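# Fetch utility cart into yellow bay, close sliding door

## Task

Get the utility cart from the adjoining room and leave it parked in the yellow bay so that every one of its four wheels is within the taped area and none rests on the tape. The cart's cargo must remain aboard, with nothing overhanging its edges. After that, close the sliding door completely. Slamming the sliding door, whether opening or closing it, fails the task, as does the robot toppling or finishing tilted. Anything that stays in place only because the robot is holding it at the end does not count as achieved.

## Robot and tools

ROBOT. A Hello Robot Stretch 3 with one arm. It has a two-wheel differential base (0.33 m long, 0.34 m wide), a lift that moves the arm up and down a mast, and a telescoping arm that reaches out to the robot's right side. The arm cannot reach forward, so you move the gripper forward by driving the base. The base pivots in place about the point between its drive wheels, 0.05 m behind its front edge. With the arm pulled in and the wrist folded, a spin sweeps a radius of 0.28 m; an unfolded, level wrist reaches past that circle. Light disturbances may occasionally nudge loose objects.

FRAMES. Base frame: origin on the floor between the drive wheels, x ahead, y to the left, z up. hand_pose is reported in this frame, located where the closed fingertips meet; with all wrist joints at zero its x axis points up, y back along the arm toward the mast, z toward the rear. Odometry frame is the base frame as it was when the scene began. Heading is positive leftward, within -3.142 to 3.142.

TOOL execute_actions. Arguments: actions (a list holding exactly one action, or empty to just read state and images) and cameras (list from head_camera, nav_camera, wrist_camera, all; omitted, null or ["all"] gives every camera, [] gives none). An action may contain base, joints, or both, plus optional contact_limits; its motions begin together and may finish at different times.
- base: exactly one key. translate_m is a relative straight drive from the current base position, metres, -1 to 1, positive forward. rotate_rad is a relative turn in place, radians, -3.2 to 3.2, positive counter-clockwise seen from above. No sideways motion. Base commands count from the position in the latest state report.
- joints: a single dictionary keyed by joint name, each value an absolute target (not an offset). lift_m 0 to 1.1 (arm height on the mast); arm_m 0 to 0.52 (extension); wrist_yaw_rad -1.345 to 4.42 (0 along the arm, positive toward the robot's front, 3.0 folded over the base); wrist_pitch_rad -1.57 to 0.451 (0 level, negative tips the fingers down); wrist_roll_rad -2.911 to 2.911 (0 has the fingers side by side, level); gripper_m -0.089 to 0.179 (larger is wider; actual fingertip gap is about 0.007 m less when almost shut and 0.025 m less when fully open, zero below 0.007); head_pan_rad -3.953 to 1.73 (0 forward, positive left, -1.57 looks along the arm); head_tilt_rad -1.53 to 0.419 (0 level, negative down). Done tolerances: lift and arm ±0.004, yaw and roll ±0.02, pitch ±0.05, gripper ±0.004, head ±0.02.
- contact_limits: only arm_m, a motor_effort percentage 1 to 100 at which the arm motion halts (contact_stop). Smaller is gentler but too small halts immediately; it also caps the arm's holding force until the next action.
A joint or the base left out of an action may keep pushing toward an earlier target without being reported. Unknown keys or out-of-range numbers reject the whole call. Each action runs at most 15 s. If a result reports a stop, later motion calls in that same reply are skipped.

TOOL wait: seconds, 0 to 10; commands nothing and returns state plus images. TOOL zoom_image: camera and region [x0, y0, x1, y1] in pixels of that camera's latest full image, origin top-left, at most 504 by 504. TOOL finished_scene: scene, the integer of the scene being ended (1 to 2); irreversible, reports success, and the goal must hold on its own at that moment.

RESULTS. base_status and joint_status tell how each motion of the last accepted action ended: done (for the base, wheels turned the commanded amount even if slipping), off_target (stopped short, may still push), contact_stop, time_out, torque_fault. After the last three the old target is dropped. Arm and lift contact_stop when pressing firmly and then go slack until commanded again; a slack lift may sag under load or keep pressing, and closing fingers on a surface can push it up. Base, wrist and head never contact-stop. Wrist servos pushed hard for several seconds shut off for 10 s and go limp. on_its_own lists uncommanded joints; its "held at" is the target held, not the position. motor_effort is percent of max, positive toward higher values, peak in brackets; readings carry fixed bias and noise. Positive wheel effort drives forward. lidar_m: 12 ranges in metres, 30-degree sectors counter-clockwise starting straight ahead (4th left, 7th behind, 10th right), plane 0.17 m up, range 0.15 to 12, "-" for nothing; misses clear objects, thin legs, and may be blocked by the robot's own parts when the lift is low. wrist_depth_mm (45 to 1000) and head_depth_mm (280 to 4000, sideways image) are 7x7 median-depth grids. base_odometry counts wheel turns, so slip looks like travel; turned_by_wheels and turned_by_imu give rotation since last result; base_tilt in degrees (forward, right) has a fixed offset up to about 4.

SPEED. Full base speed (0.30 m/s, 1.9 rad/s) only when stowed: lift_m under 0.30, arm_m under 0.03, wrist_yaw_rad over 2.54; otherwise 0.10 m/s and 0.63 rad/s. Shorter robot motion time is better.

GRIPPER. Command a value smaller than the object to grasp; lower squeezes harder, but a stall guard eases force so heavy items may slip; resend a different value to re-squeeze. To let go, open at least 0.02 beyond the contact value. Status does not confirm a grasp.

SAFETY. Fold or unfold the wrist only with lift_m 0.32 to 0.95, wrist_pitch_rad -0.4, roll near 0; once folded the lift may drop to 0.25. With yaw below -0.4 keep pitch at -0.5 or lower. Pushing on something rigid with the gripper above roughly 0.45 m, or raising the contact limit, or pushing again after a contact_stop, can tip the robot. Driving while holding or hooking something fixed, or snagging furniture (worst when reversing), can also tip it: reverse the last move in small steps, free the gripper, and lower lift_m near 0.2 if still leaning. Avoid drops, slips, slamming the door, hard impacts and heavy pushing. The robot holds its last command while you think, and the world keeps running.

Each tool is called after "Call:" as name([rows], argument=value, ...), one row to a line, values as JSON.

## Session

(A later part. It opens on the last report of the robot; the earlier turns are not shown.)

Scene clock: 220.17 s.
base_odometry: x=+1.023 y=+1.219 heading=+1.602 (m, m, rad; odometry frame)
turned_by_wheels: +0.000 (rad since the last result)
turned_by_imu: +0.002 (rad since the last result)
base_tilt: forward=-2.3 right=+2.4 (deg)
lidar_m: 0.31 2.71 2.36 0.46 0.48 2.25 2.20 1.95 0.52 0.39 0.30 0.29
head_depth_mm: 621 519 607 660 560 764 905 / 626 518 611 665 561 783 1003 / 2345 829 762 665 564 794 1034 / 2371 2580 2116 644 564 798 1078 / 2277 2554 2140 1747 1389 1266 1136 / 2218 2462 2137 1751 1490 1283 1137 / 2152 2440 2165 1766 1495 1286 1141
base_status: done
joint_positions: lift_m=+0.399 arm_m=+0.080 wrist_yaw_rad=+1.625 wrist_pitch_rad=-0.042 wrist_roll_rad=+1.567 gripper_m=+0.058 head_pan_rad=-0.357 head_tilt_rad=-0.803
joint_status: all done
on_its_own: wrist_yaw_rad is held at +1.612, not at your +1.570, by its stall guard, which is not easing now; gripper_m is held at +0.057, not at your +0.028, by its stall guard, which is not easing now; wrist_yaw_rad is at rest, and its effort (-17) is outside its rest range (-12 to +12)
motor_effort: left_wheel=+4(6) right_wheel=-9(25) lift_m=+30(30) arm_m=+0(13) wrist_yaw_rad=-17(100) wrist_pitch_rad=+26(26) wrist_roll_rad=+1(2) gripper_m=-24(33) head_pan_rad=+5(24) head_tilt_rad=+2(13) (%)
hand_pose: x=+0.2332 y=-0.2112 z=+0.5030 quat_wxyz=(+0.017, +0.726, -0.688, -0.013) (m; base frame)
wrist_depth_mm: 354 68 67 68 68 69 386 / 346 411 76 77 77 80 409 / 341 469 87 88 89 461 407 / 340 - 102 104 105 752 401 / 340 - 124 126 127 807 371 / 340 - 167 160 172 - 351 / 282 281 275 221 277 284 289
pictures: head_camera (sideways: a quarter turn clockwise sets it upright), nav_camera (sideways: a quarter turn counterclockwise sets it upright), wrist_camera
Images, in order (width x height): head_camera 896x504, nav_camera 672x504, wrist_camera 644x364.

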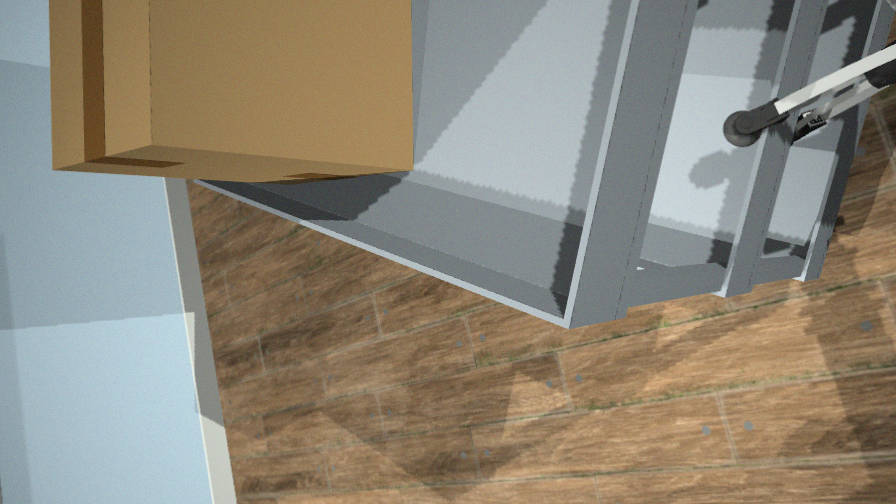

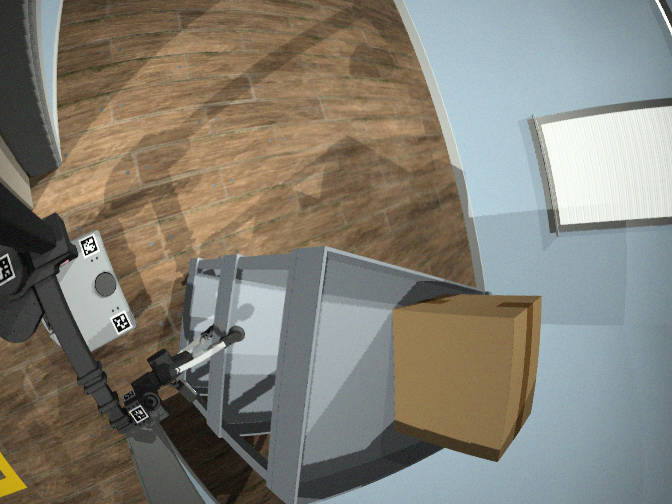

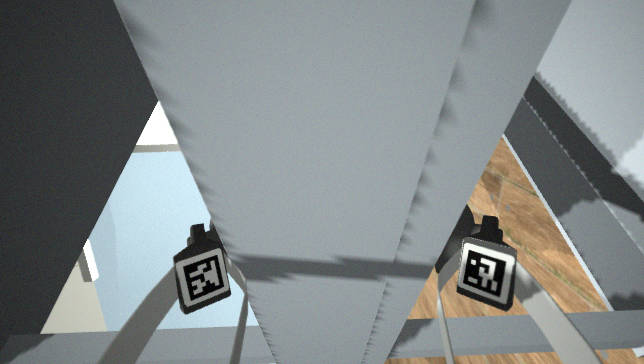

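Call:
execute_actions([
  {"joints":{"gripper_m":0.02},"base":{"rotate_rad":-0.2}},
], cameras=[])

Call:
execute_actions([
  {"joints":{"head_pan_rad":-0.6,"head_tilt_rad":-0.9},"base":{"translate_m":-0.15}},
])

Scene clock: 246.77 s.
base_odometry: x=+1.023 y=+1.219 heading=+1.402 (m, m, rad; odometry frame)
turned_by_wheels: -0.200 (rad since the last result)
turned_by_imu: -0.198 (rad since the last result)
base_tilt: forward=-2.4 right=+2.4 (deg)
lidar_m: 0.26 2.59 2.51 0.47 0.40 2.40 2.20 2.23 1.59 0.51 0.29 0.26
head_depth_mm: 620 540 644 662 562 779 993 / 625 522 619 661 564 764 973 / 630 513 596 667 564 768 997 / 631 517 616 662 566 767 996 / 2369 2531 1939 686 555 619 1120 / 2283 2538 2122 1755 1483 1292 1132 / 2191 2460 2153 1758 1497 1296 1131
base_status: done
joint_positions: lift_m=+0.399 arm_m=+0.080 wrist_yaw_rad=+1.657 wrist_pitch_rad=-0.039 wrist_roll_rad=+1.569 gripper_m=+0.025 head_pan_rad=-0.357 head_tilt_rad=-0.803
joint_status: gripper_m off_target (ended at +0.025, target +0.020)
on_its_own: wrist_yaw_rad is held at +1.612, not at your +1.570, by its stall guard, which is still easing; gripper_m is held at +0.024, not at your +0.020, by its stall guard, which is still easing
motor_effort: left_wheel=+6(10) right_wheel=-8(22) lift_m=+30(30) arm_m=+3(2) wrist_yaw_rad=-58(57) wrist_pitch_rad=+24(26) wrist_roll_rad=+0(1) gripper_m=-21(100) head_pan_rad=+4(4) head_tilt_rad=+2(2) (%)
hand_pose: x=+0.2328 y=-0.2029 z=+0.5037 quat_wxyz=(+0.016, +0.737, -0.676, -0.013) (m; base frame)
wrist_depth_mm: 349 466 87 88 88 492 404 / 346 495 95 96 96 528 410 / 343 492 105 105 106 566 412 / 341 491 118 117 118 544 410 / 338 - 133 131 132 769 396 / 339 - 154 150 152 - 367 / - - - 175 187 919 556
pictures: none
No camera images: the call's "cameras" was empty. Leave "cameras" out to get every camera's image.

Scene clock: 249.43 s.
base_odometry: x=+0.997 y=+1.071 heading=+1.402 (m, m, rad; odometry frame)
turned_by_wheels: +0.000 (rad since the last result)
turned_by_imu: +0.001 (rad since the last result)
base_tilt: forward=-2.4 right=+2.4 (deg)
lidar_m: 0.27 2.74 2.49 0.41 0.32 2.23 2.06 2.08 1.61 0.48 0.30 0.27
head_depth_mm: 1501 1586 701 609 830 1074 1120 / 554 658 719 613 835 1055 1073 / 531 612 701 614 566 992 1110 / 512 573 673 617 555 828 1097 / 496 538 638 619 546 810 1113 / 497 556 695 607 548 1253 1117 / 601 2204 1865 1638 1413 1252 1120
base_status: done
joint_positions: lift_m=+0.399 arm_m=+0.080 wrist_yaw_rad=+1.590 wrist_pitch_rad=-0.041 wrist_roll_rad=+1.577 gripper_m=+0.038 head_pan_rad=-0.593 head_tilt_rad=-0.889
joint_status: all done
on_its_own: wrist_yaw_rad is held at +1.596, not at your +1.570, by its stall guard, which is not easing now; gripper_m is held at +0.036, not at your +0.020, by its stall guard, which is still easing
motor_effort: left_wheel=+2(4) right_wheel=-9(20) lift_m=+30(30) arm_m=-2(3) wrist_yaw_rad=+9(81) wrist_pitch_rad=+25(25) wrist_roll_rad=-3(5) gripper_m=-36(43) head_pan_rad=-6(28) head_tilt_rad=-7(19) (%)
hand_pose: x=+0.2336 y=-0.2204 z=+0.5032 quat_wxyz=(+0.013, +0.713, -0.700, -0.017) (m; base frame)
wrist_depth_mm: 345 478 94 94 95 514 407 / 345 509 101 102 103 559 409 / 344 501 110 111 112 597 408 / 342 489 123 121 123 549 415 / 340 - 135 135 135 764 401 / 336 - 152 151 154 - 374 / - - - 170 179 908 566
pictures: head_camera (sideways: a quarter turn clockwise sets it upright), nav_camera (sideways: a quarter turn counterclockwise sets it upright), wrist_camera
Images, in order (width x height): head_camera 896x504, nav_camera 672x504, wrist_camera 644x364.

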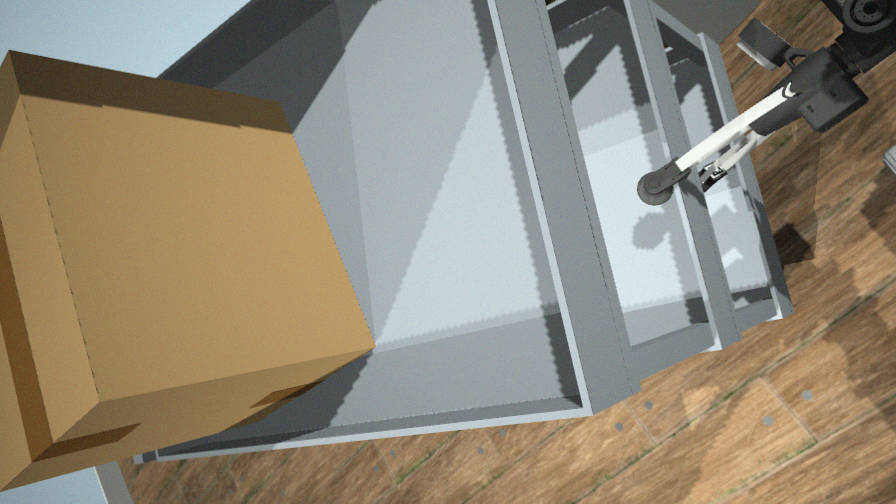

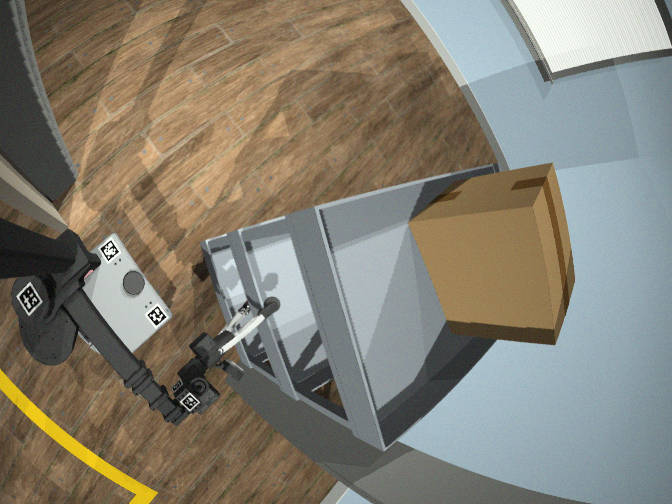

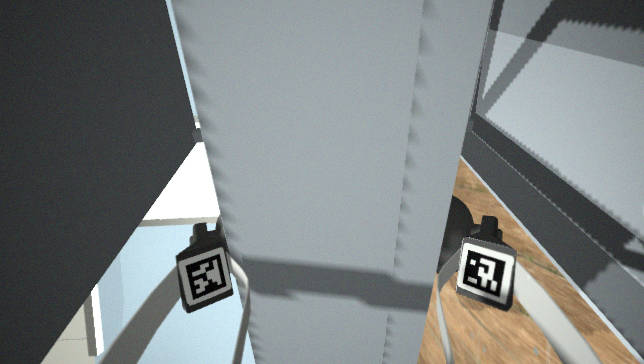

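Call:
execute_actions([
  {"joints":{"head_pan_rad":-1.2,"head_tilt_rad":-1.0,"arm_m":0.05},"base":{"translate_m":-0.1}},
])

Scene clock: 256.50 s.
base_odometry: x=+0.981 y=+0.972 heading=+1.403 (m, m, rad; odometry frame)
turned_by_wheels: +0.000 (rad since the last result)
turned_by_imu: +0.002 (rad since the last result)
base_tilt: forward=-2.3 right=+2.4 (deg)
lidar_m: 0.27 2.84 0.46 0.31 2.30 2.12 1.96 1.98 1.62 0.44 0.29 0.27
head_depth_mm: 1354 1577 1695 1487 1331 1217 1083 / 937 1550 1660 1496 1336 1166 - / 488 580 650 940 1311 1200 - / 502 600 631 863 887 1172 1112 / 1469 710 652 559 850 1085 1106 / 1536 727 654 573 810 801 1090 / 1529 693 657 578 495 769 1112
base_status: done
joint_positions: lift_m=+0.399 arm_m=+0.050 wrist_yaw_rad=+1.563 wrist_pitch_rad=-0.043 wrist_roll_rad=+1.571 gripper_m=+0.058 head_pan_rad=-1.193 head_tilt_rad=-0.987
joint_status: all done
on_its_own: gripper_m is held at +0.057, not at your +0.020, by its stall guard, which is not easing now
motor_effort: left_wheel=+2(6) right_wheel=-6(21) lift_m=+30(30) arm_m=-2(11) wrist_yaw_rad=-9(96) wrist_pitch_rad=+26(26) wrist_roll_rad=-1(4) gripper_m=-25(25) head_pan_rad=-4(44) head_tilt_rad=-7(20) (%)
hand_pose: x=+0.2336 y=-0.1972 z=+0.5029 quat_wxyz=(+0.015, +0.704, -0.710, -0.015) (m; base frame)
wrist_depth_mm: 342 470 90 91 92 505 404 / 349 504 98 98 99 525 408 / 342 496 107 108 109 563 407 / 341 504 120 119 120 555 414 / 339 - 134 133 134 768 397 / 340 - 153 151 154 - 369 / - - - 173 186 893 556
pictures: head_camera (sideways: a quarter turn clockwise sets it upright), nav_camera (sideways: a quarter turn counterclockwise sets it upright), wrist_camera
Images, in order (width x height): head_camera 896x504, nav_camera 672x504, wrist_camera 644x364.

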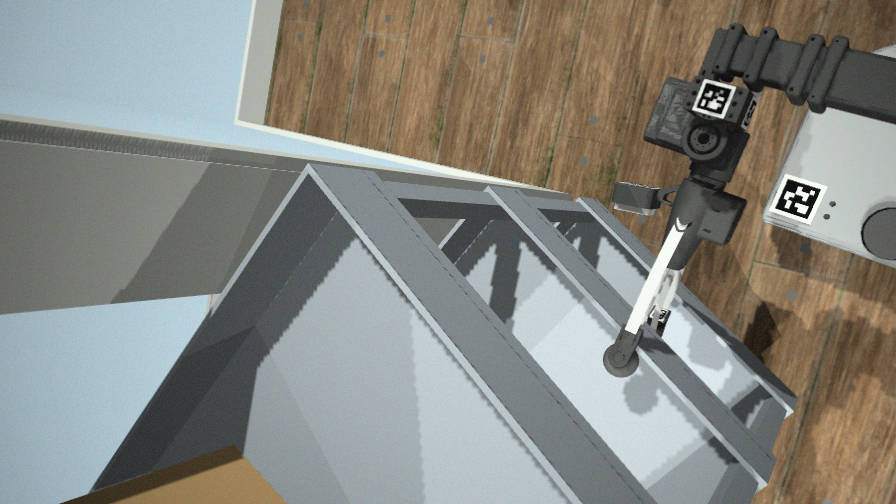

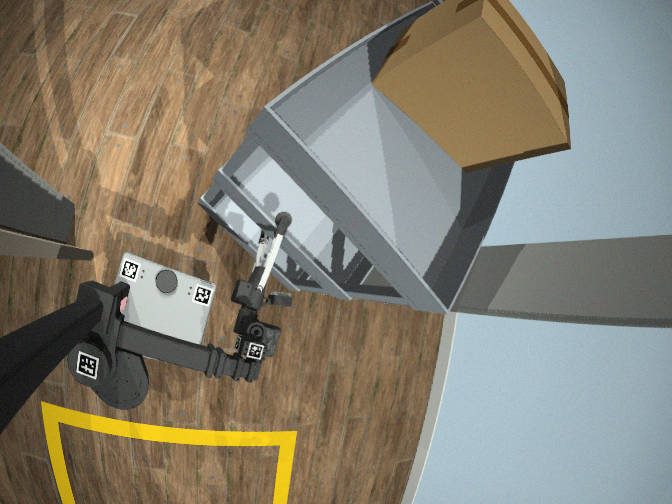

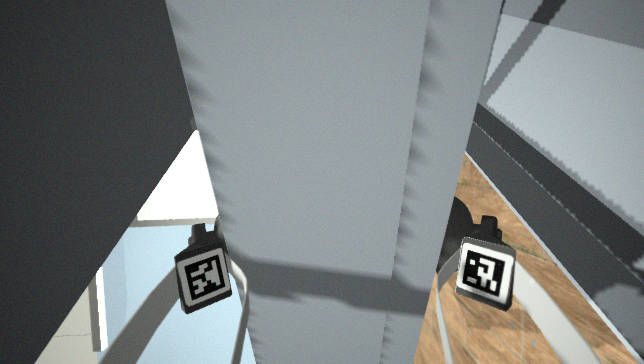

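Call:
execute_actions([
  {"joints":{"arm_m":0.0,"gripper_m":0.024},"base":{"rotate_rad":-0.2}},
], cameras=["head_camera"])

Call:
execute_actions([
  {"base":{"translate_m":-0.1}},
])

Scene clock: 276.17 s.
base_odometry: x=+0.981 y=+0.972 heading=+1.203 (m, m, rad; odometry frame)
turned_by_wheels: -0.200 (rad since the last result)
turned_by_imu: -0.198 (rad since the last result)
base_tilt: forward=-2.3 right=+2.4 (deg)
lidar_m: 0.24 2.81 2.75 0.31 0.31 2.36 1.97 1.96 1.80 1.50 0.28 0.24
head_depth_mm: 1380 1653 1690 1481 1328 1199 1090 / 1395 1652 1699 1492 1332 1226 - / 1408 1663 1706 1484 1338 1236 - / 877 967 627 769 1092 1217 1117 / 487 581 626 556 850 1069 1106 / 490 586 644 574 522 778 1063 / 1396 1589 658 576 506 747 726
base_status: done
joint_positions: lift_m=+0.399 arm_m=+0.002 wrist_yaw_rad=+1.545 wrist_pitch_rad=-0.041 wrist_roll_rad=+1.580 gripper_m=+0.030 head_pan_rad=-1.193 head_tilt_rad=-0.987
joint_status: gripper_m off_target (ended at +0.030, target +0.024); the others done
joint sent to its limit — the command would take arm_m past its lower limit, so that joint was sent only as far as its limit.
on_its_own: gripper_m is held at +0.028, not at your +0.024, by its stall guard, which is still easing; wrist_yaw_rad is at rest, and its effort (+14) is outside its rest range (-12 to +12)
motor_effort: left_wheel=+2(8) right_wheel=-6(25) lift_m=+30(30) arm_m=-4(6) wrist_yaw_rad=+14(38) wrist_pitch_rad=+25(26) wrist_roll_rad=-5(4) gripper_m=-40(100) head_pan_rad=-4(4) head_tilt_rad=-7(7) (%)
hand_pose: x=+0.2336 y=-0.1538 z=+0.5032 quat_wxyz=(+0.012, +0.698, -0.716, -0.018) (m; base frame)
wrist_depth_mm: 342 517 107 107 109 581 401 / 346 506 113 114 115 602 407 / 346 496 121 120 122 609 411 / 338 486 130 129 130 618 412 / 337 484 137 136 138 519 415 / 337 - 148 147 149 - 387 / 334 - - 158 162 888 350
pictures: head_camera (sideways: a quarter turn clockwise sets it upright)
Images, in order (width x height): head_camera 896x504.

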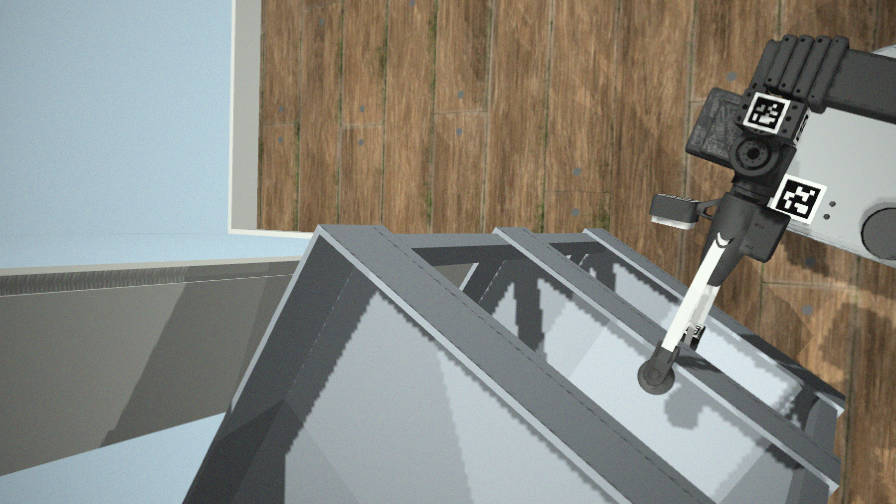

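Scene clock: 278.17 s.
base_odometry: x=+0.945 y=+0.879 heading=+1.203 (m, m, rad; odometry frame)
turned_by_wheels: +0.000 (rad since the last result)
turned_by_imu: +0.001 (rad since the last result)
base_tilt: forward=-2.3 right=+2.3 (deg)
lidar_m: 0.23 2.90 0.47 0.29 2.25 2.25 1.87 1.86 1.84 1.53 0.29 0.23
head_depth_mm: 1416 1681 1708 1484 1327 1199 1096 / 1415 1683 1718 1493 1330 1230 - / 1427 1700 1715 1493 1337 1238 - / 1412 1669 1615 877 1154 1227 1111 / 860 893 627 559 849 1070 1105 / 535 625 643 575 528 767 1012 / 525 627 660 576 507 747 728
base_status: done
joint_positions: lift_m=+0.399 arm_m=+0.002 wrist_yaw_rad=+1.552 wrist_pitch_rad=-0.043 wrist_roll_rad=+1.580 gripper_m=+0.041 head_pan_rad=-1.193 head_tilt_rad=-0.987
joint_status: not commanded
on_its_own: gripper_m is held at +0.039, not at your +0.024, by its stall guard, which is still easing
motor_effort: left_wheel=+2(3) right_wheel=-11(25) lift_m=+29(30) arm_m=-3(5) wrist_yaw_rad=+5(14) wrist_pitch_rad=+26(26) wrist_roll_rad=-4(5) gripper_m=-33(39) head_pan_rad=-4(5) head_tilt_rad=-8(8) (%)
hand_pose: x=+0.2335 y=-0.1519 z=+0.5027 quat_wxyz=(+0.012, +0.700, -0.714, -0.019) (m; base frame)
wrist_depth_mm: 344 515 113 113 114 591 404 / 341 502 119 119 119 596 407 / 348 503 125 124 126 600 408 / 344 501 133 131 133 617 413 / 339 490 139 138 139 549 413 / 338 469 146 146 149 - 398 / 334 - - 156 159 912 345
pictures: head_camera (sideways: a quarter turn clockwise sets it upright), nav_camera (sideways: a quarter turn counterclockwise sets it upright), wrist_camera
Images, in order (width x height): head_camera 896x504, nav_camera 672x504, wrist_camera 644x364.

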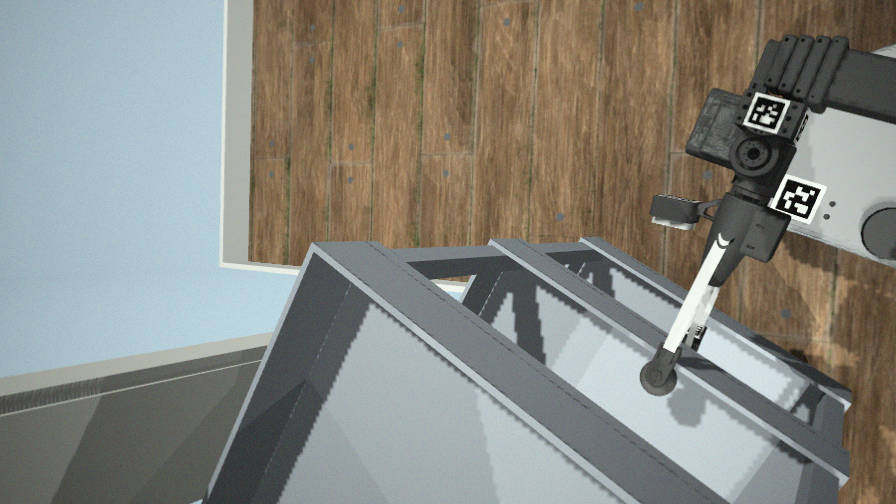

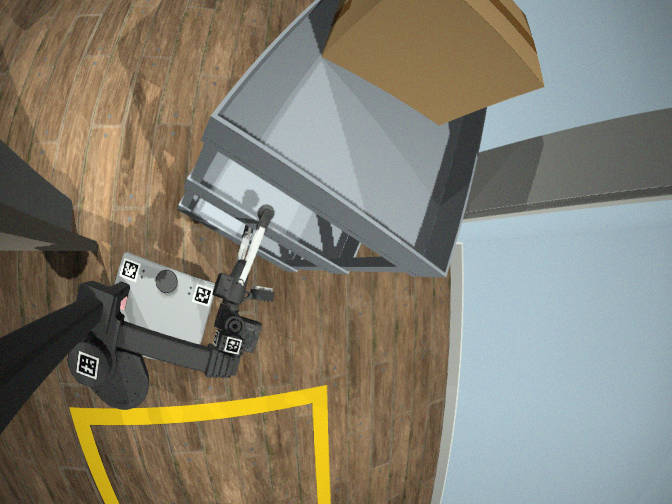

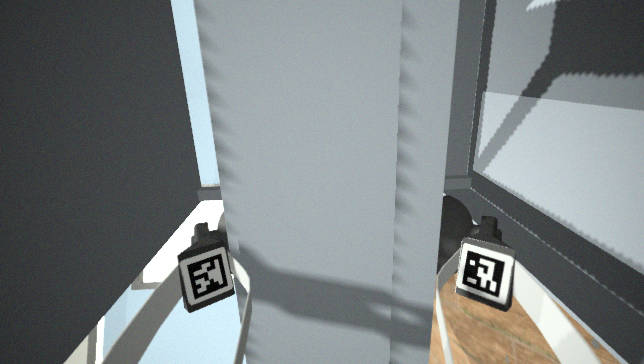

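Call:
execute_actions([
  {"base":{"translate_m":-0.2}},
], cameras=["head_camera","nav_camera"])

Scene clock: 284.87 s.
base_odometry: x=+0.873 y=+0.692 heading=+1.203 (m, m, rad; odometry frame)
turned_by_wheels: +0.000 (rad since the last result)
turned_by_imu: +0.002 (rad since the last result)
base_tilt: forward=-2.4 right=+2.4 (deg)
lidar_m: 0.22 3.09 0.36 0.53 2.18 2.02 1.68 1.68 1.88 1.60 0.29 0.22
head_depth_mm: 1474 1746 1685 1487 1324 1203 1088 / 1486 1758 1701 1498 1337 1227 - / 1490 1784 1721 1499 1342 1229 - / 1498 1798 1691 1454 1278 1229 1118 / 1511 1734 616 584 861 1074 1105 / 1175 1202 630 573 537 766 1003 / 850 866 655 576 505 736 721
base_status: done
joint_positions: lift_m=+0.399 arm_m=+0.002 wrist_yaw_rad=+1.546 wrist_pitch_rad=-0.045 wrist_roll_rad=+1.580 gripper_m=+0.058 head_pan_rad=-1.193 head_tilt_rad=-0.987
joint_status: not commanded
on_its_own: gripper_m is held at +0.056, not at your +0.024, by its stall guard, which is not easing now
motor_effort: left_wheel=+1(3) right_wheel=-6(23) lift_m=+30(30) arm_m=-3(2) wrist_yaw_rad=+12(12) wrist_pitch_rad=+27(27) wrist_roll_rad=-4(4) gripper_m=-26(25) head_pan_rad=-4(3) head_tilt_rad=-7(8) (%)
hand_pose: x=+0.2334 y=-0.1533 z=+0.5023 quat_wxyz=(+0.013, +0.698, -0.716, -0.020) (m; base frame)
wrist_depth_mm: 343 523 121 122 122 588 402 / 348 503 126 126 127 585 399 / 346 505 130 130 131 596 409 / 347 493 135 135 136 605 414 / 341 488 139 140 141 553 411 / 336 451 146 145 147 - 404 / 332 - - 152 153 911 356
pictures: head_camera (sideways: a quarter turn clockwise sets it upright), nav_camera (sideways: a quarter turn counterclockwise sets it upright)
Images, in order (width x height): head_camera 896x504, nav_camera 672x504.

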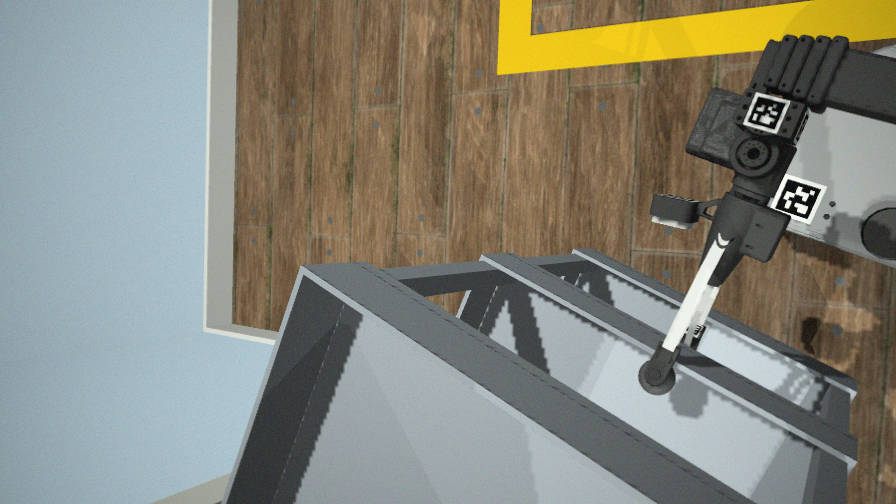

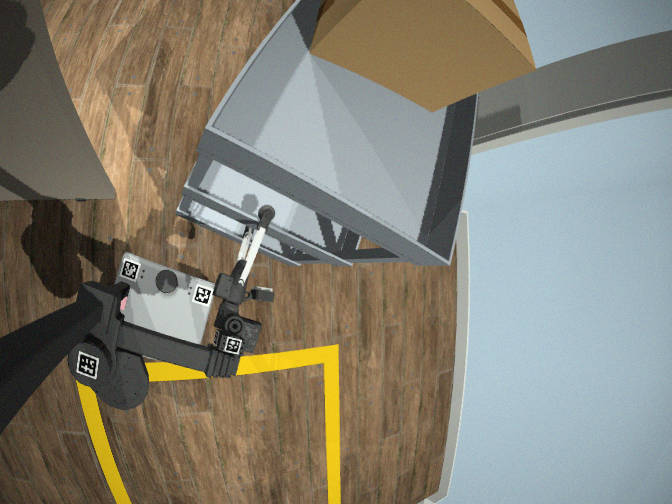

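Call:
execute_actions([
  {"joints":{"gripper_m":0.02},"base":{"translate_m":-0.15}},
], cameras=[])

Call:
execute_actions([
  {"base":{"rotate_rad":0.3},"joints":{"arm_m":0.06,"head_pan_rad":-0.4,"head_tilt_rad":-0.8}},
])

Scene clock: 301.57 s.
base_odometry: x=+0.819 y=+0.552 heading=+1.204 (m, m, rad; odometry frame)
turned_by_wheels: +0.000 (rad since the last result)
turned_by_imu: +0.001 (rad since the last result)
base_tilt: forward=-2.3 right=+2.4 (deg)
lidar_m: 0.21 0.47 0.49 0.79 2.13 1.86 1.53 1.53 1.72 1.64 0.30 0.22
head_depth_mm: 1512 1811 1695 1497 1323 1201 1090 / 1527 1818 1701 1486 1334 1229 - / 1550 1839 1713 1507 1337 1231 - / 1553 1840 1716 1475 1296 1231 1115 / 1569 1875 615 679 862 1068 1091 / 1532 1690 628 575 531 765 940 / 1202 1225 645 577 504 472 717
base_status: done
joint_positions: lift_m=+0.399 arm_m=+0.002 wrist_yaw_rad=+1.546 wrist_pitch_rad=-0.044 wrist_roll_rad=+1.582 gripper_m=+0.031 head_pan_rad=-1.193 head_tilt_rad=-0.987
joint_status: gripper_m off_target (ended at +0.031, target +0.020)
on_its_own: gripper_m is held at +0.032, not at your +0.020, by its stall guard, which is still easing
motor_effort: left_wheel=+2(2) right_wheel=-6(19) lift_m=+30(30) arm_m=-3(3) wrist_yaw_rad=+12(12) wrist_pitch_rad=+27(27) wrist_roll_rad=-5(5) gripper_m=-7(100) head_pan_rad=-5(3) head_tilt_rad=-7(7) (%)
hand_pose: x=+0.2335 y=-0.1534 z=+0.5026 quat_wxyz=(+0.012, +0.698, -0.716, -0.019) (m; base frame)
wrist_depth_mm: 348 511 128 128 129 564 402 / 342 509 131 131 132 593 403 / 343 498 134 134 135 596 408 / 342 496 138 137 139 606 408 / 340 493 141 141 142 566 419 / 334 453 144 145 146 - 413 / 335 - - 149 150 913 368
pictures: none
No camera images: the call's "cameras" was empty. Leave "cameras" out to get every camera's image.

Scene clock: 303.13 s.
base_odometry: x=+0.819 y=+0.552 heading=+1.503 (m, m, rad; odometry frame)
turned_by_wheels: +0.300 (rad since the last result)
turned_by_imu: +0.298 (rad since the last result)
base_tilt: forward=-2.3 right=+2.4 (deg)
lidar_m: 0.27 0.47 0.60 1.71 2.20 1.61 1.53 1.58 1.71 1.64 0.30 0.27
head_depth_mm: 619 559 672 662 561 777 1022 / 626 540 641 666 563 781 1027 / 630 517 615 668 564 783 1015 / 635 515 600 660 565 783 1001 / 2893 709 769 655 555 593 1112 / 2862 2756 2148 1764 1477 1292 1135 / 2748 2776 2150 1773 1489 1288 1083
base_status: done
joint_positions: lift_m=+0.399 arm_m=+0.060 wrist_yaw_rad=+1.554 wrist_pitch_rad=-0.044 wrist_roll_rad=+1.567 gripper_m=+0.041 head_pan_rad=-0.407 head_tilt_rad=-0.803
joint_status: all done
on_its_own: gripper_m is held at +0.039, not at your +0.020, by its stall guard, which is still easing
motor_effort: left_wheel=-3(8) right_wheel=+10(22) lift_m=+30(30) arm_m=+5(4) wrist_yaw_rad=+3(48) wrist_pitch_rad=+27(27) wrist_roll_rad=+1(5) gripper_m=-31(36) head_pan_rad=+4(50) head_tilt_rad=+2(22) (%)
hand_pose: x=+0.2335 y=-0.2090 z=+0.5026 quat_wxyz=(+0.017, +0.701, -0.713, -0.014) (m; base frame)
wrist_depth_mm: 345 516 97 98 98 521 404 / 348 505 103 104 106 564 410 / 349 502 113 113 115 601 412 / 344 495 124 123 124 569 410 / 342 - 136 135 137 495 410 / 337 - 151 150 153 - 372 / - - - 168 177 868 340
pictures: head_camera (sideways: a quarter turn clockwise sets it upright), nav_camera (sideways: a quarter turn counterclockwise sets it upright), wrist_camera
Images, in order (width x height): head_camera 896x504, nav_camera 672x504, wrist_camera 644x364.

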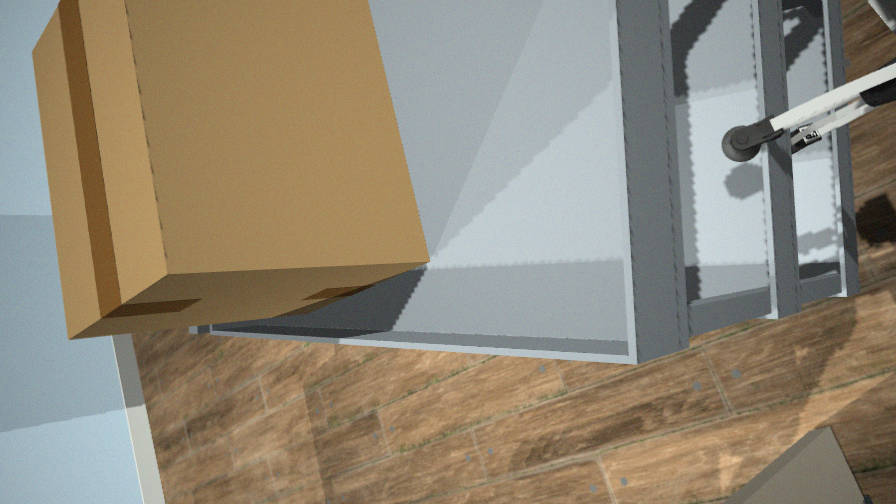

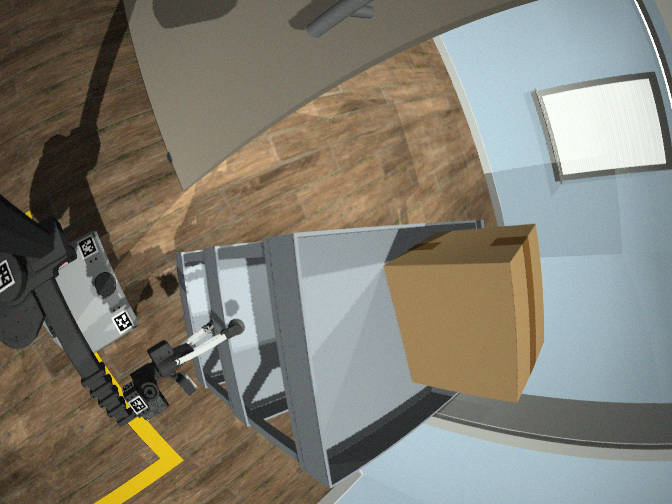

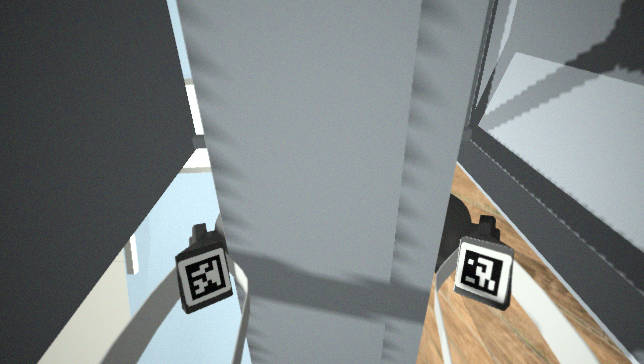

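Call:
execute_actions([
  {"base":{"translate_m":-0.2}},
], cameras=["nav_camera"])

Call:
execute_actions([
  {"base":{"translate_m":-0.25},"joints":{"arm_m":0.1,"gripper_m":0.024}},
])

Scene clock: 309.67 s.
base_odometry: x=+0.806 y=+0.353 heading=+1.503 (m, m, rad; odometry frame)
turned_by_wheels: +0.000 (rad since the last result)
turned_by_imu: +0.001 (rad since the last result)
base_tilt: forward=-2.3 right=+2.4 (deg)
lidar_m: 0.24 0.65 0.87 2.13 1.96 1.39 1.34 1.37 1.72 1.64 0.29 0.24
head_depth_mm: 866 618 757 663 561 792 1077 / 624 564 676 665 562 776 1025 / 630 530 630 666 563 765 997 / 637 512 588 651 566 521 959 / 2988 496 563 655 566 511 1075 / 2905 590 749 709 609 1240 1131 / 2937 2770 2158 1759 1493 1224 1146
base_status: done
joint_positions: lift_m=+0.399 arm_m=+0.060 wrist_yaw_rad=+1.617 wrist_pitch_rad=-0.045 wrist_roll_rad=+1.576 gripper_m=+0.058 head_pan_rad=-0.407 head_tilt_rad=-0.803
joint_status: not commanded
on_its_own: wrist_yaw_rad is held at +1.608, not at your +1.570, by its stall guard, which is not easing now; gripper_m is held at +0.056, not at your +0.020, by its stall guard, which is not easing now
motor_effort: left_wheel=-1(6) right_wheel=-3(21) lift_m=+30(30) arm_m=+2(4) wrist_yaw_rad=-11(45) wrist_pitch_rad=+27(27) wrist_roll_rad=-2(3) gripper_m=-25(25) head_pan_rad=+3(4) head_tilt_rad=+2(2) (%)
hand_pose: x=+0.2333 y=-0.1931 z=+0.5024 quat_wxyz=(+0.015, +0.723, -0.691, -0.017) (m; base frame)
wrist_depth_mm: 343 528 104 105 106 556 408 / 341 506 111 112 113 592 402 / 346 507 120 120 120 600 405 / 344 493 129 128 129 581 405 / 342 486 138 138 138 515 411 / 336 - 150 149 152 - 385 / 333 645 629 161 167 651 346
pictures: nav_camera (sideways: a quarter turn counterclockwise sets it upright)
Images, in order (width x height): nav_camera 672x504.

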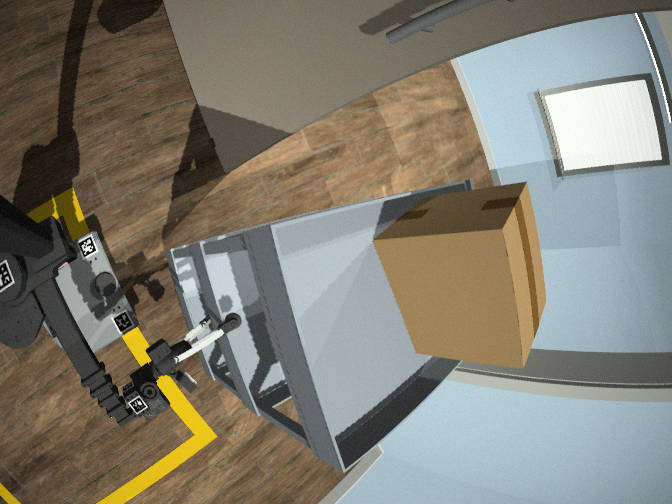

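Scene clock: 313.27 s.
base_odometry: x=+0.789 y=+0.103 heading=+1.503 (m, m, rad; odometry frame)
turned_by_wheels: +0.000 (rad since the last result)
turned_by_imu: +0.001 (rad since the last result)
base_tilt: forward=-2.4 right=+2.4 (deg)
lidar_m: 0.21 0.91 1.22 2.12 1.59 1.14 1.08 1.11 1.49 1.65 0.29 0.19
head_depth_mm: 1007 1192 758 661 562 835 1122 / 990 657 759 665 563 712 1079 / 629 561 670 665 565 508 964 / 635 510 584 648 566 491 711 / 638 476 521 622 568 815 1113 / 3125 478 563 657 1004 1294 1139 / 3046 535 700 1677 1484 1286 1143
base_status: done
joint_positions: lift_m=+0.399 arm_m=+0.100 wrist_yaw_rad=+1.545 wrist_pitch_rad=-0.044 wrist_roll_rad=+1.584 gripper_m=+0.041 head_pan_rad=-0.407 head_tilt_rad=-0.803
joint_status: gripper_m off_target (ended at +0.041, target +0.024); the others done
on_its_own: gripper_m is held at +0.039, not at your +0.024, by its stall guard, which is still easing
motor_effort: left_wheel=-2(5) right_wheel=-4(19) lift_m=+30(30) arm_m=-1(10) wrist_yaw_rad=+8(58) wrist_pitch_rad=+26(27) wrist_roll_rad=-5(6) gripper_m=-34(100) head_pan_rad=+7(4) head_tilt_rad=+2(2) (%)
hand_pose: x=+0.2335 y=-0.2517 z=+0.5026 quat_wxyz=(+0.011, +0.698, -0.716, -0.020) (m; base frame)
wrist_depth_mm: 344 - 138 139 139 558 400 / 346 506 140 140 140 584 400 / 346 505 140 141 141 601 407 / 347 504 141 141 142 629 412 / 339 485 142 142 143 572 415 / 338 450 143 143 145 - 415 / 337 884 880 144 145 872 385
pictures: head_camera (sideways: a quarter turn clockwise sets it upright), nav_camera (sideways: a quarter turn counterclockwise sets it upright), wrist_camera
Images, in order (width x height): head_camera 896x504, nav_camera 672x504, wrist_camera 644x364.

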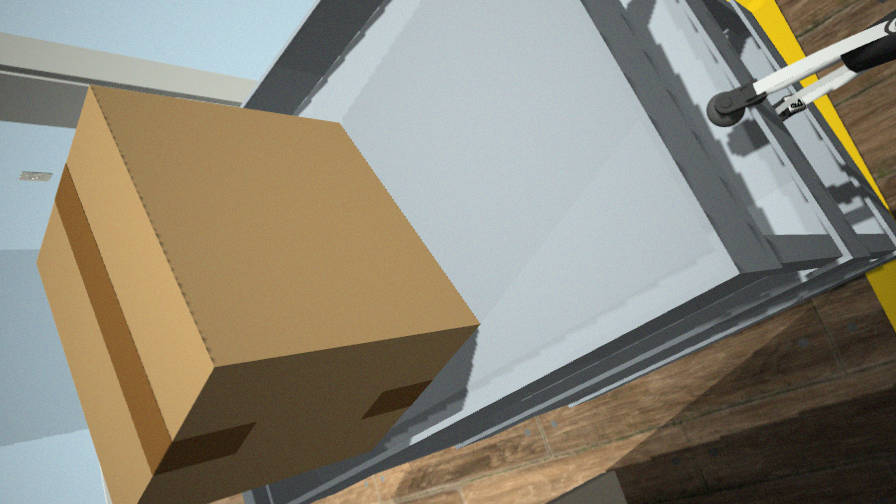

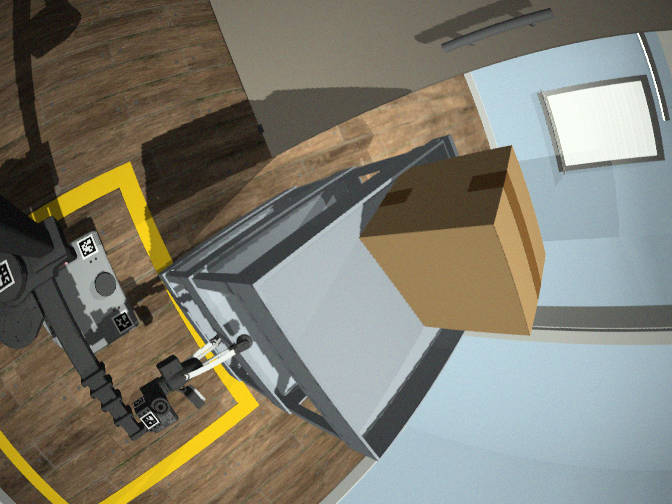

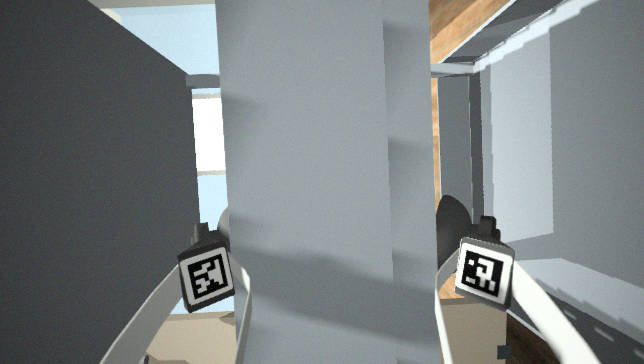

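Call:
execute_actions([
  {"base":{"translate_m":-0.3},"joints":{"arm_m":0.14}},
], cameras=[])

Call:
execute_actions([
  {"base":{"translate_m":-0.3},"joints":{"arm_m":0.17,"gripper_m":0.02,"head_pan_rad":-0.3,"head_tilt_rad":-1.0}},
])

Scene clock: 322.40 s.
base_odometry: x=+0.769 y=-0.196 heading=+1.503 (m, m, rad; odometry frame)
turned_by_wheels: +0.000 (rad since the last result)
turned_by_imu: +0.002 (rad since the last result)
base_tilt: forward=-2.4 right=+2.4 (deg)
lidar_m: 0.24 1.22 1.63 2.11 1.15 0.82 0.79 0.81 1.09 1.66 0.17 0.17
head_depth_mm: 1349 1591 738 660 562 1198 1118 / 1293 1489 760 663 563 489 1069 / 1249 1410 774 666 565 490 567 / 3444 523 607 649 567 502 755 / 3495 466 478 547 566 783 1076 / 3412 458 418 517 581 1013 1138 / 3313 461 443 569 885 1265 1139
base_status: done
joint_positions: lift_m=+0.399 arm_m=+0.140 wrist_yaw_rad=+1.535 wrist_pitch_rad=-0.042 wrist_roll_rad=+1.575 gripper_m=+0.057 head_pan_rad=-0.407 head_tilt_rad=-0.803
joint_status: all done
on_its_own: gripper_m is held at +0.056, not at your +0.024, by its stall guard, which is not easing now; wrist_yaw_rad is at rest, and its effort (+20) is outside its rest range (-12 to +12)
motor_effort: left_wheel=-2(5) right_wheel=-2(23) lift_m=+30(30) arm_m=+1(10) wrist_yaw_rad=+20(76) wrist_pitch_rad=+26(27) wrist_roll_rad=-3(5) gripper_m=-25(27) head_pan_rad=+4(4) head_tilt_rad=+2(1) (%)
hand_pose: x=+0.2335 y=-0.2940 z=+0.5030 quat_wxyz=(+0.014, +0.694, -0.719, -0.017) (m; base frame)
wrist_depth_mm: - - - 184 - 859 372 / 350 - - 172 - 853 403 / 347 498 - 162 166 569 410 / 344 496 694 153 154 610 406 / 343 494 147 146 146 574 413 / 338 448 138 138 138 - 421 / 334 509 134 132 131 630 401
pictures: none
No camera images: the call's "cameras" was empty. Leave "cameras" out to get every camera's image.

Scene clock: 326.47 s.
base_odometry: x=+0.749 y=-0.495 heading=+1.504 (m, m, rad; odometry frame)
turned_by_wheels: +0.000 (rad since the last result)
turned_by_imu: +0.002 (rad since the last result)
base_tilt: forward=-2.3 right=+2.3 (deg)
lidar_m: 0.20 0.37 2.13 2.10 0.72 0.51 0.49 0.50 0.68 1.67 0.17 0.17
head_depth_mm: 1715 698 642 565 502 468 1094 / 1634 702 643 565 504 475 1094 / 1706 717 649 568 507 750 1109 / 453 532 614 570 516 999 1113 / 388 382 445 544 535 1161 1103 / 388 340 413 544 852 1218 1106 / 389 349 436 546 1106 1220 1108
base_status: done
joint_positions: lift_m=+0.399 arm_m=+0.170 wrist_yaw_rad=+1.646 wrist_pitch_rad=-0.038 wrist_roll_rad=+1.572 gripper_m=+0.039 head_pan_rad=-0.307 head_tilt_rad=-0.988
joint_status: gripper_m off_target (ended at +0.039, target +0.020); the others done
on_its_own: wrist_yaw_rad is held at +1.625, not at your +1.570, by its stall guard, which is still easing; gripper_m is held at +0.040, not at your +0.020, by its stall guard, which is still easing
motor_effort: left_wheel=+2(8) right_wheel=-7(26) lift_m=+30(30) arm_m=+3(10) wrist_yaw_rad=-27(89) wrist_pitch_rad=+23(26) wrist_roll_rad=-1(2) gripper_m=-11(100) head_pan_rad=+5(18) head_tilt_rad=-7(31) (%)
hand_pose: x=+0.2330 y=-0.2955 z=+0.5041 quat_wxyz=(+0.014, +0.733, -0.680, -0.013) (m; base frame)
wrist_depth_mm: - - - 205 - 849 356 / 346 - - 187 - 864 390 / 347 - - 172 177 546 408 / 338 485 - 157 160 609 410 / 335 486 149 146 145 582 417 / 335 449 137 137 136 - 421 / 329 513 131 128 127 646 404
pictures: head_camera (sideways: a quarter turn clockwise sets it upright), nav_camera (sideways: a quarter turn counterclockwise sets it upright), wrist_camera
Images, in order (width x height): head_camera 896x504, nav_camera 672x504, wrist_camera 644x364.

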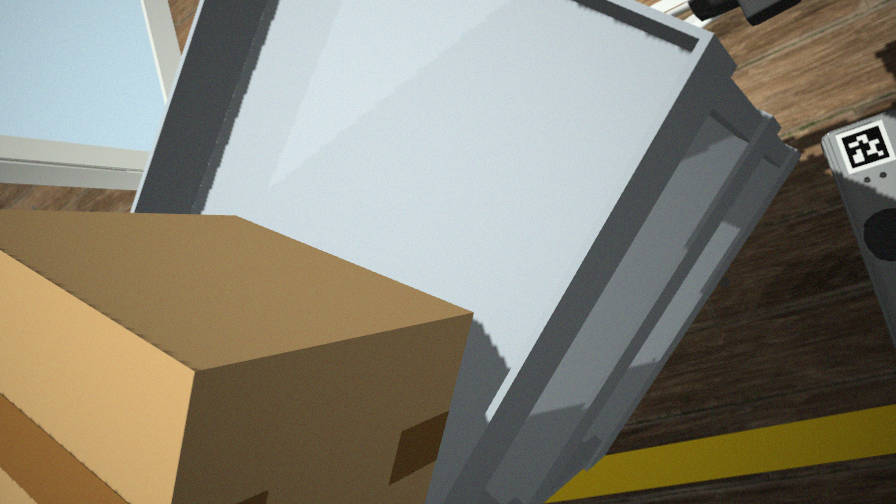

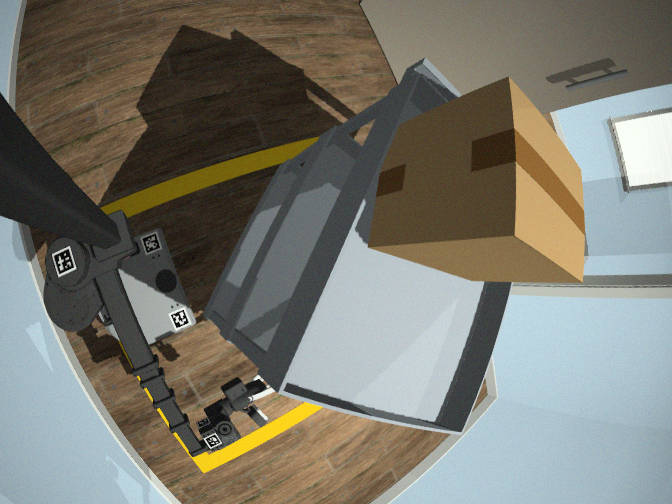

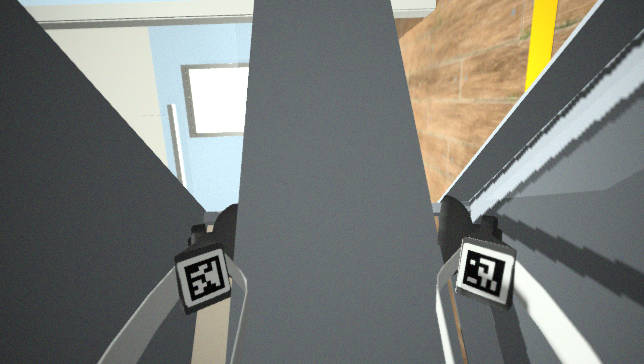

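Call:
execute_actions([
  {"base":{"translate_m":-0.06},"joints":{"arm_m":0.32,"head_pan_rad":-0.2,"head_tilt_rad":-1.15}},
])

Scene clock: 363.00 s.
base_odometry: x=+0.745 y=-0.555 heading=+1.504 (m, m, rad; odometry frame)
turned_by_wheels: +0.000 (rad since the last result)
turned_by_imu: +0.001 (rad since the last result)
base_tilt: forward=-2.4 right=+2.3 (deg)
lidar_m: 0.20 0.28 2.19 1.87 0.63 0.45 0.43 0.44 0.59 0.27 0.20 0.20
head_depth_mm: 620 612 561 514 702 1139 1109 / 293 301 397 512 777 1149 1109 / 294 306 385 496 808 1192 - / 295 308 392 503 836 1200 - / 294 308 400 513 1134 1195 - / 295 313 407 525 1239 1193 1124 / 297 312 453 686 1287 1198 1108
base_status: done
joint_positions: lift_m=+0.399 arm_m=+0.319 wrist_yaw_rad=+1.748 wrist_pitch_rad=-0.035 wrist_roll_rad=+1.569 gripper_m=+0.058 head_pan_rad=-0.207 head_tilt_rad=-1.136
joint_status: all done
on_its_own: wrist_yaw_rad is held at +1.663, not at your +1.570, by its stall guard, which is still easing; gripper_m is held at +0.057, not at your +0.020, by its stall guard, which is not easing now
motor_effort: left_wheel=+2(14) right_wheel=+3(27) lift_m=+30(30) arm_m=+10(16) wrist_yaw_rad=-100(100) wrist_pitch_rad=+21(25) wrist_roll_rad=+0(4) gripper_m=-24(25) head_pan_rad=+5(17) head_tilt_rad=-8(31) (%)
hand_pose: x=+0.2299 y=-0.4192 z=+0.5048 quat_wxyz=(+0.015, +0.767, -0.642, -0.011) (m; base frame)
wrist_depth_mm: 291 295 292 262 292 297 300 / 343 - - 219 - 897 375 / 341 - - 189 - 860 409 / 342 486 - 167 170 552 418 / 338 479 153 148 147 594 415 / 332 438 133 134 133 549 416 / 329 503 126 122 121 645 407
pictures: head_camera (sideways: a quarter turn clockwise sets it upright), nav_camera (sideways: a quarter turn counterclockwise sets it upright), wrist_camera
Images, in order (width x height): head_camera 896x504, nav_camera 672x504, wrist_camera 644x364.

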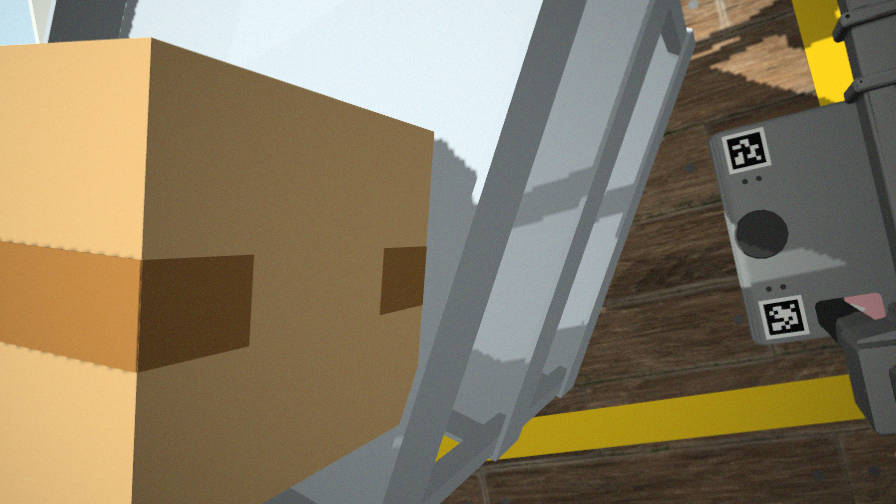

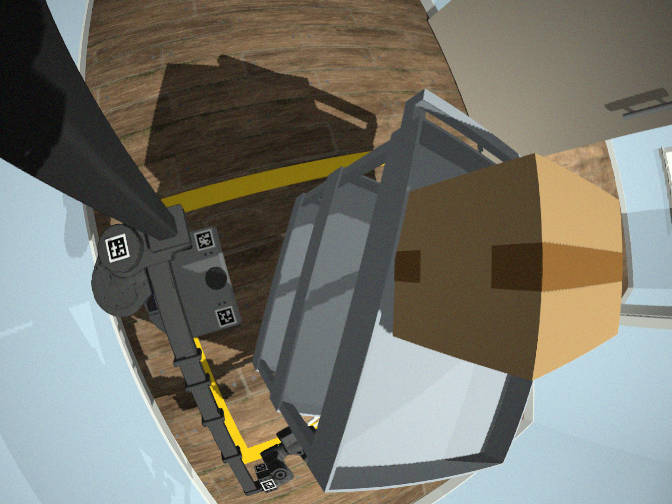

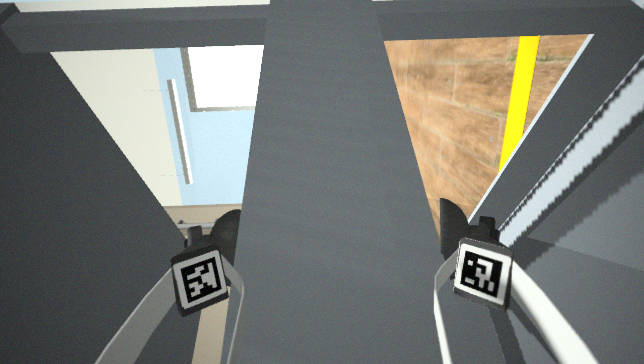

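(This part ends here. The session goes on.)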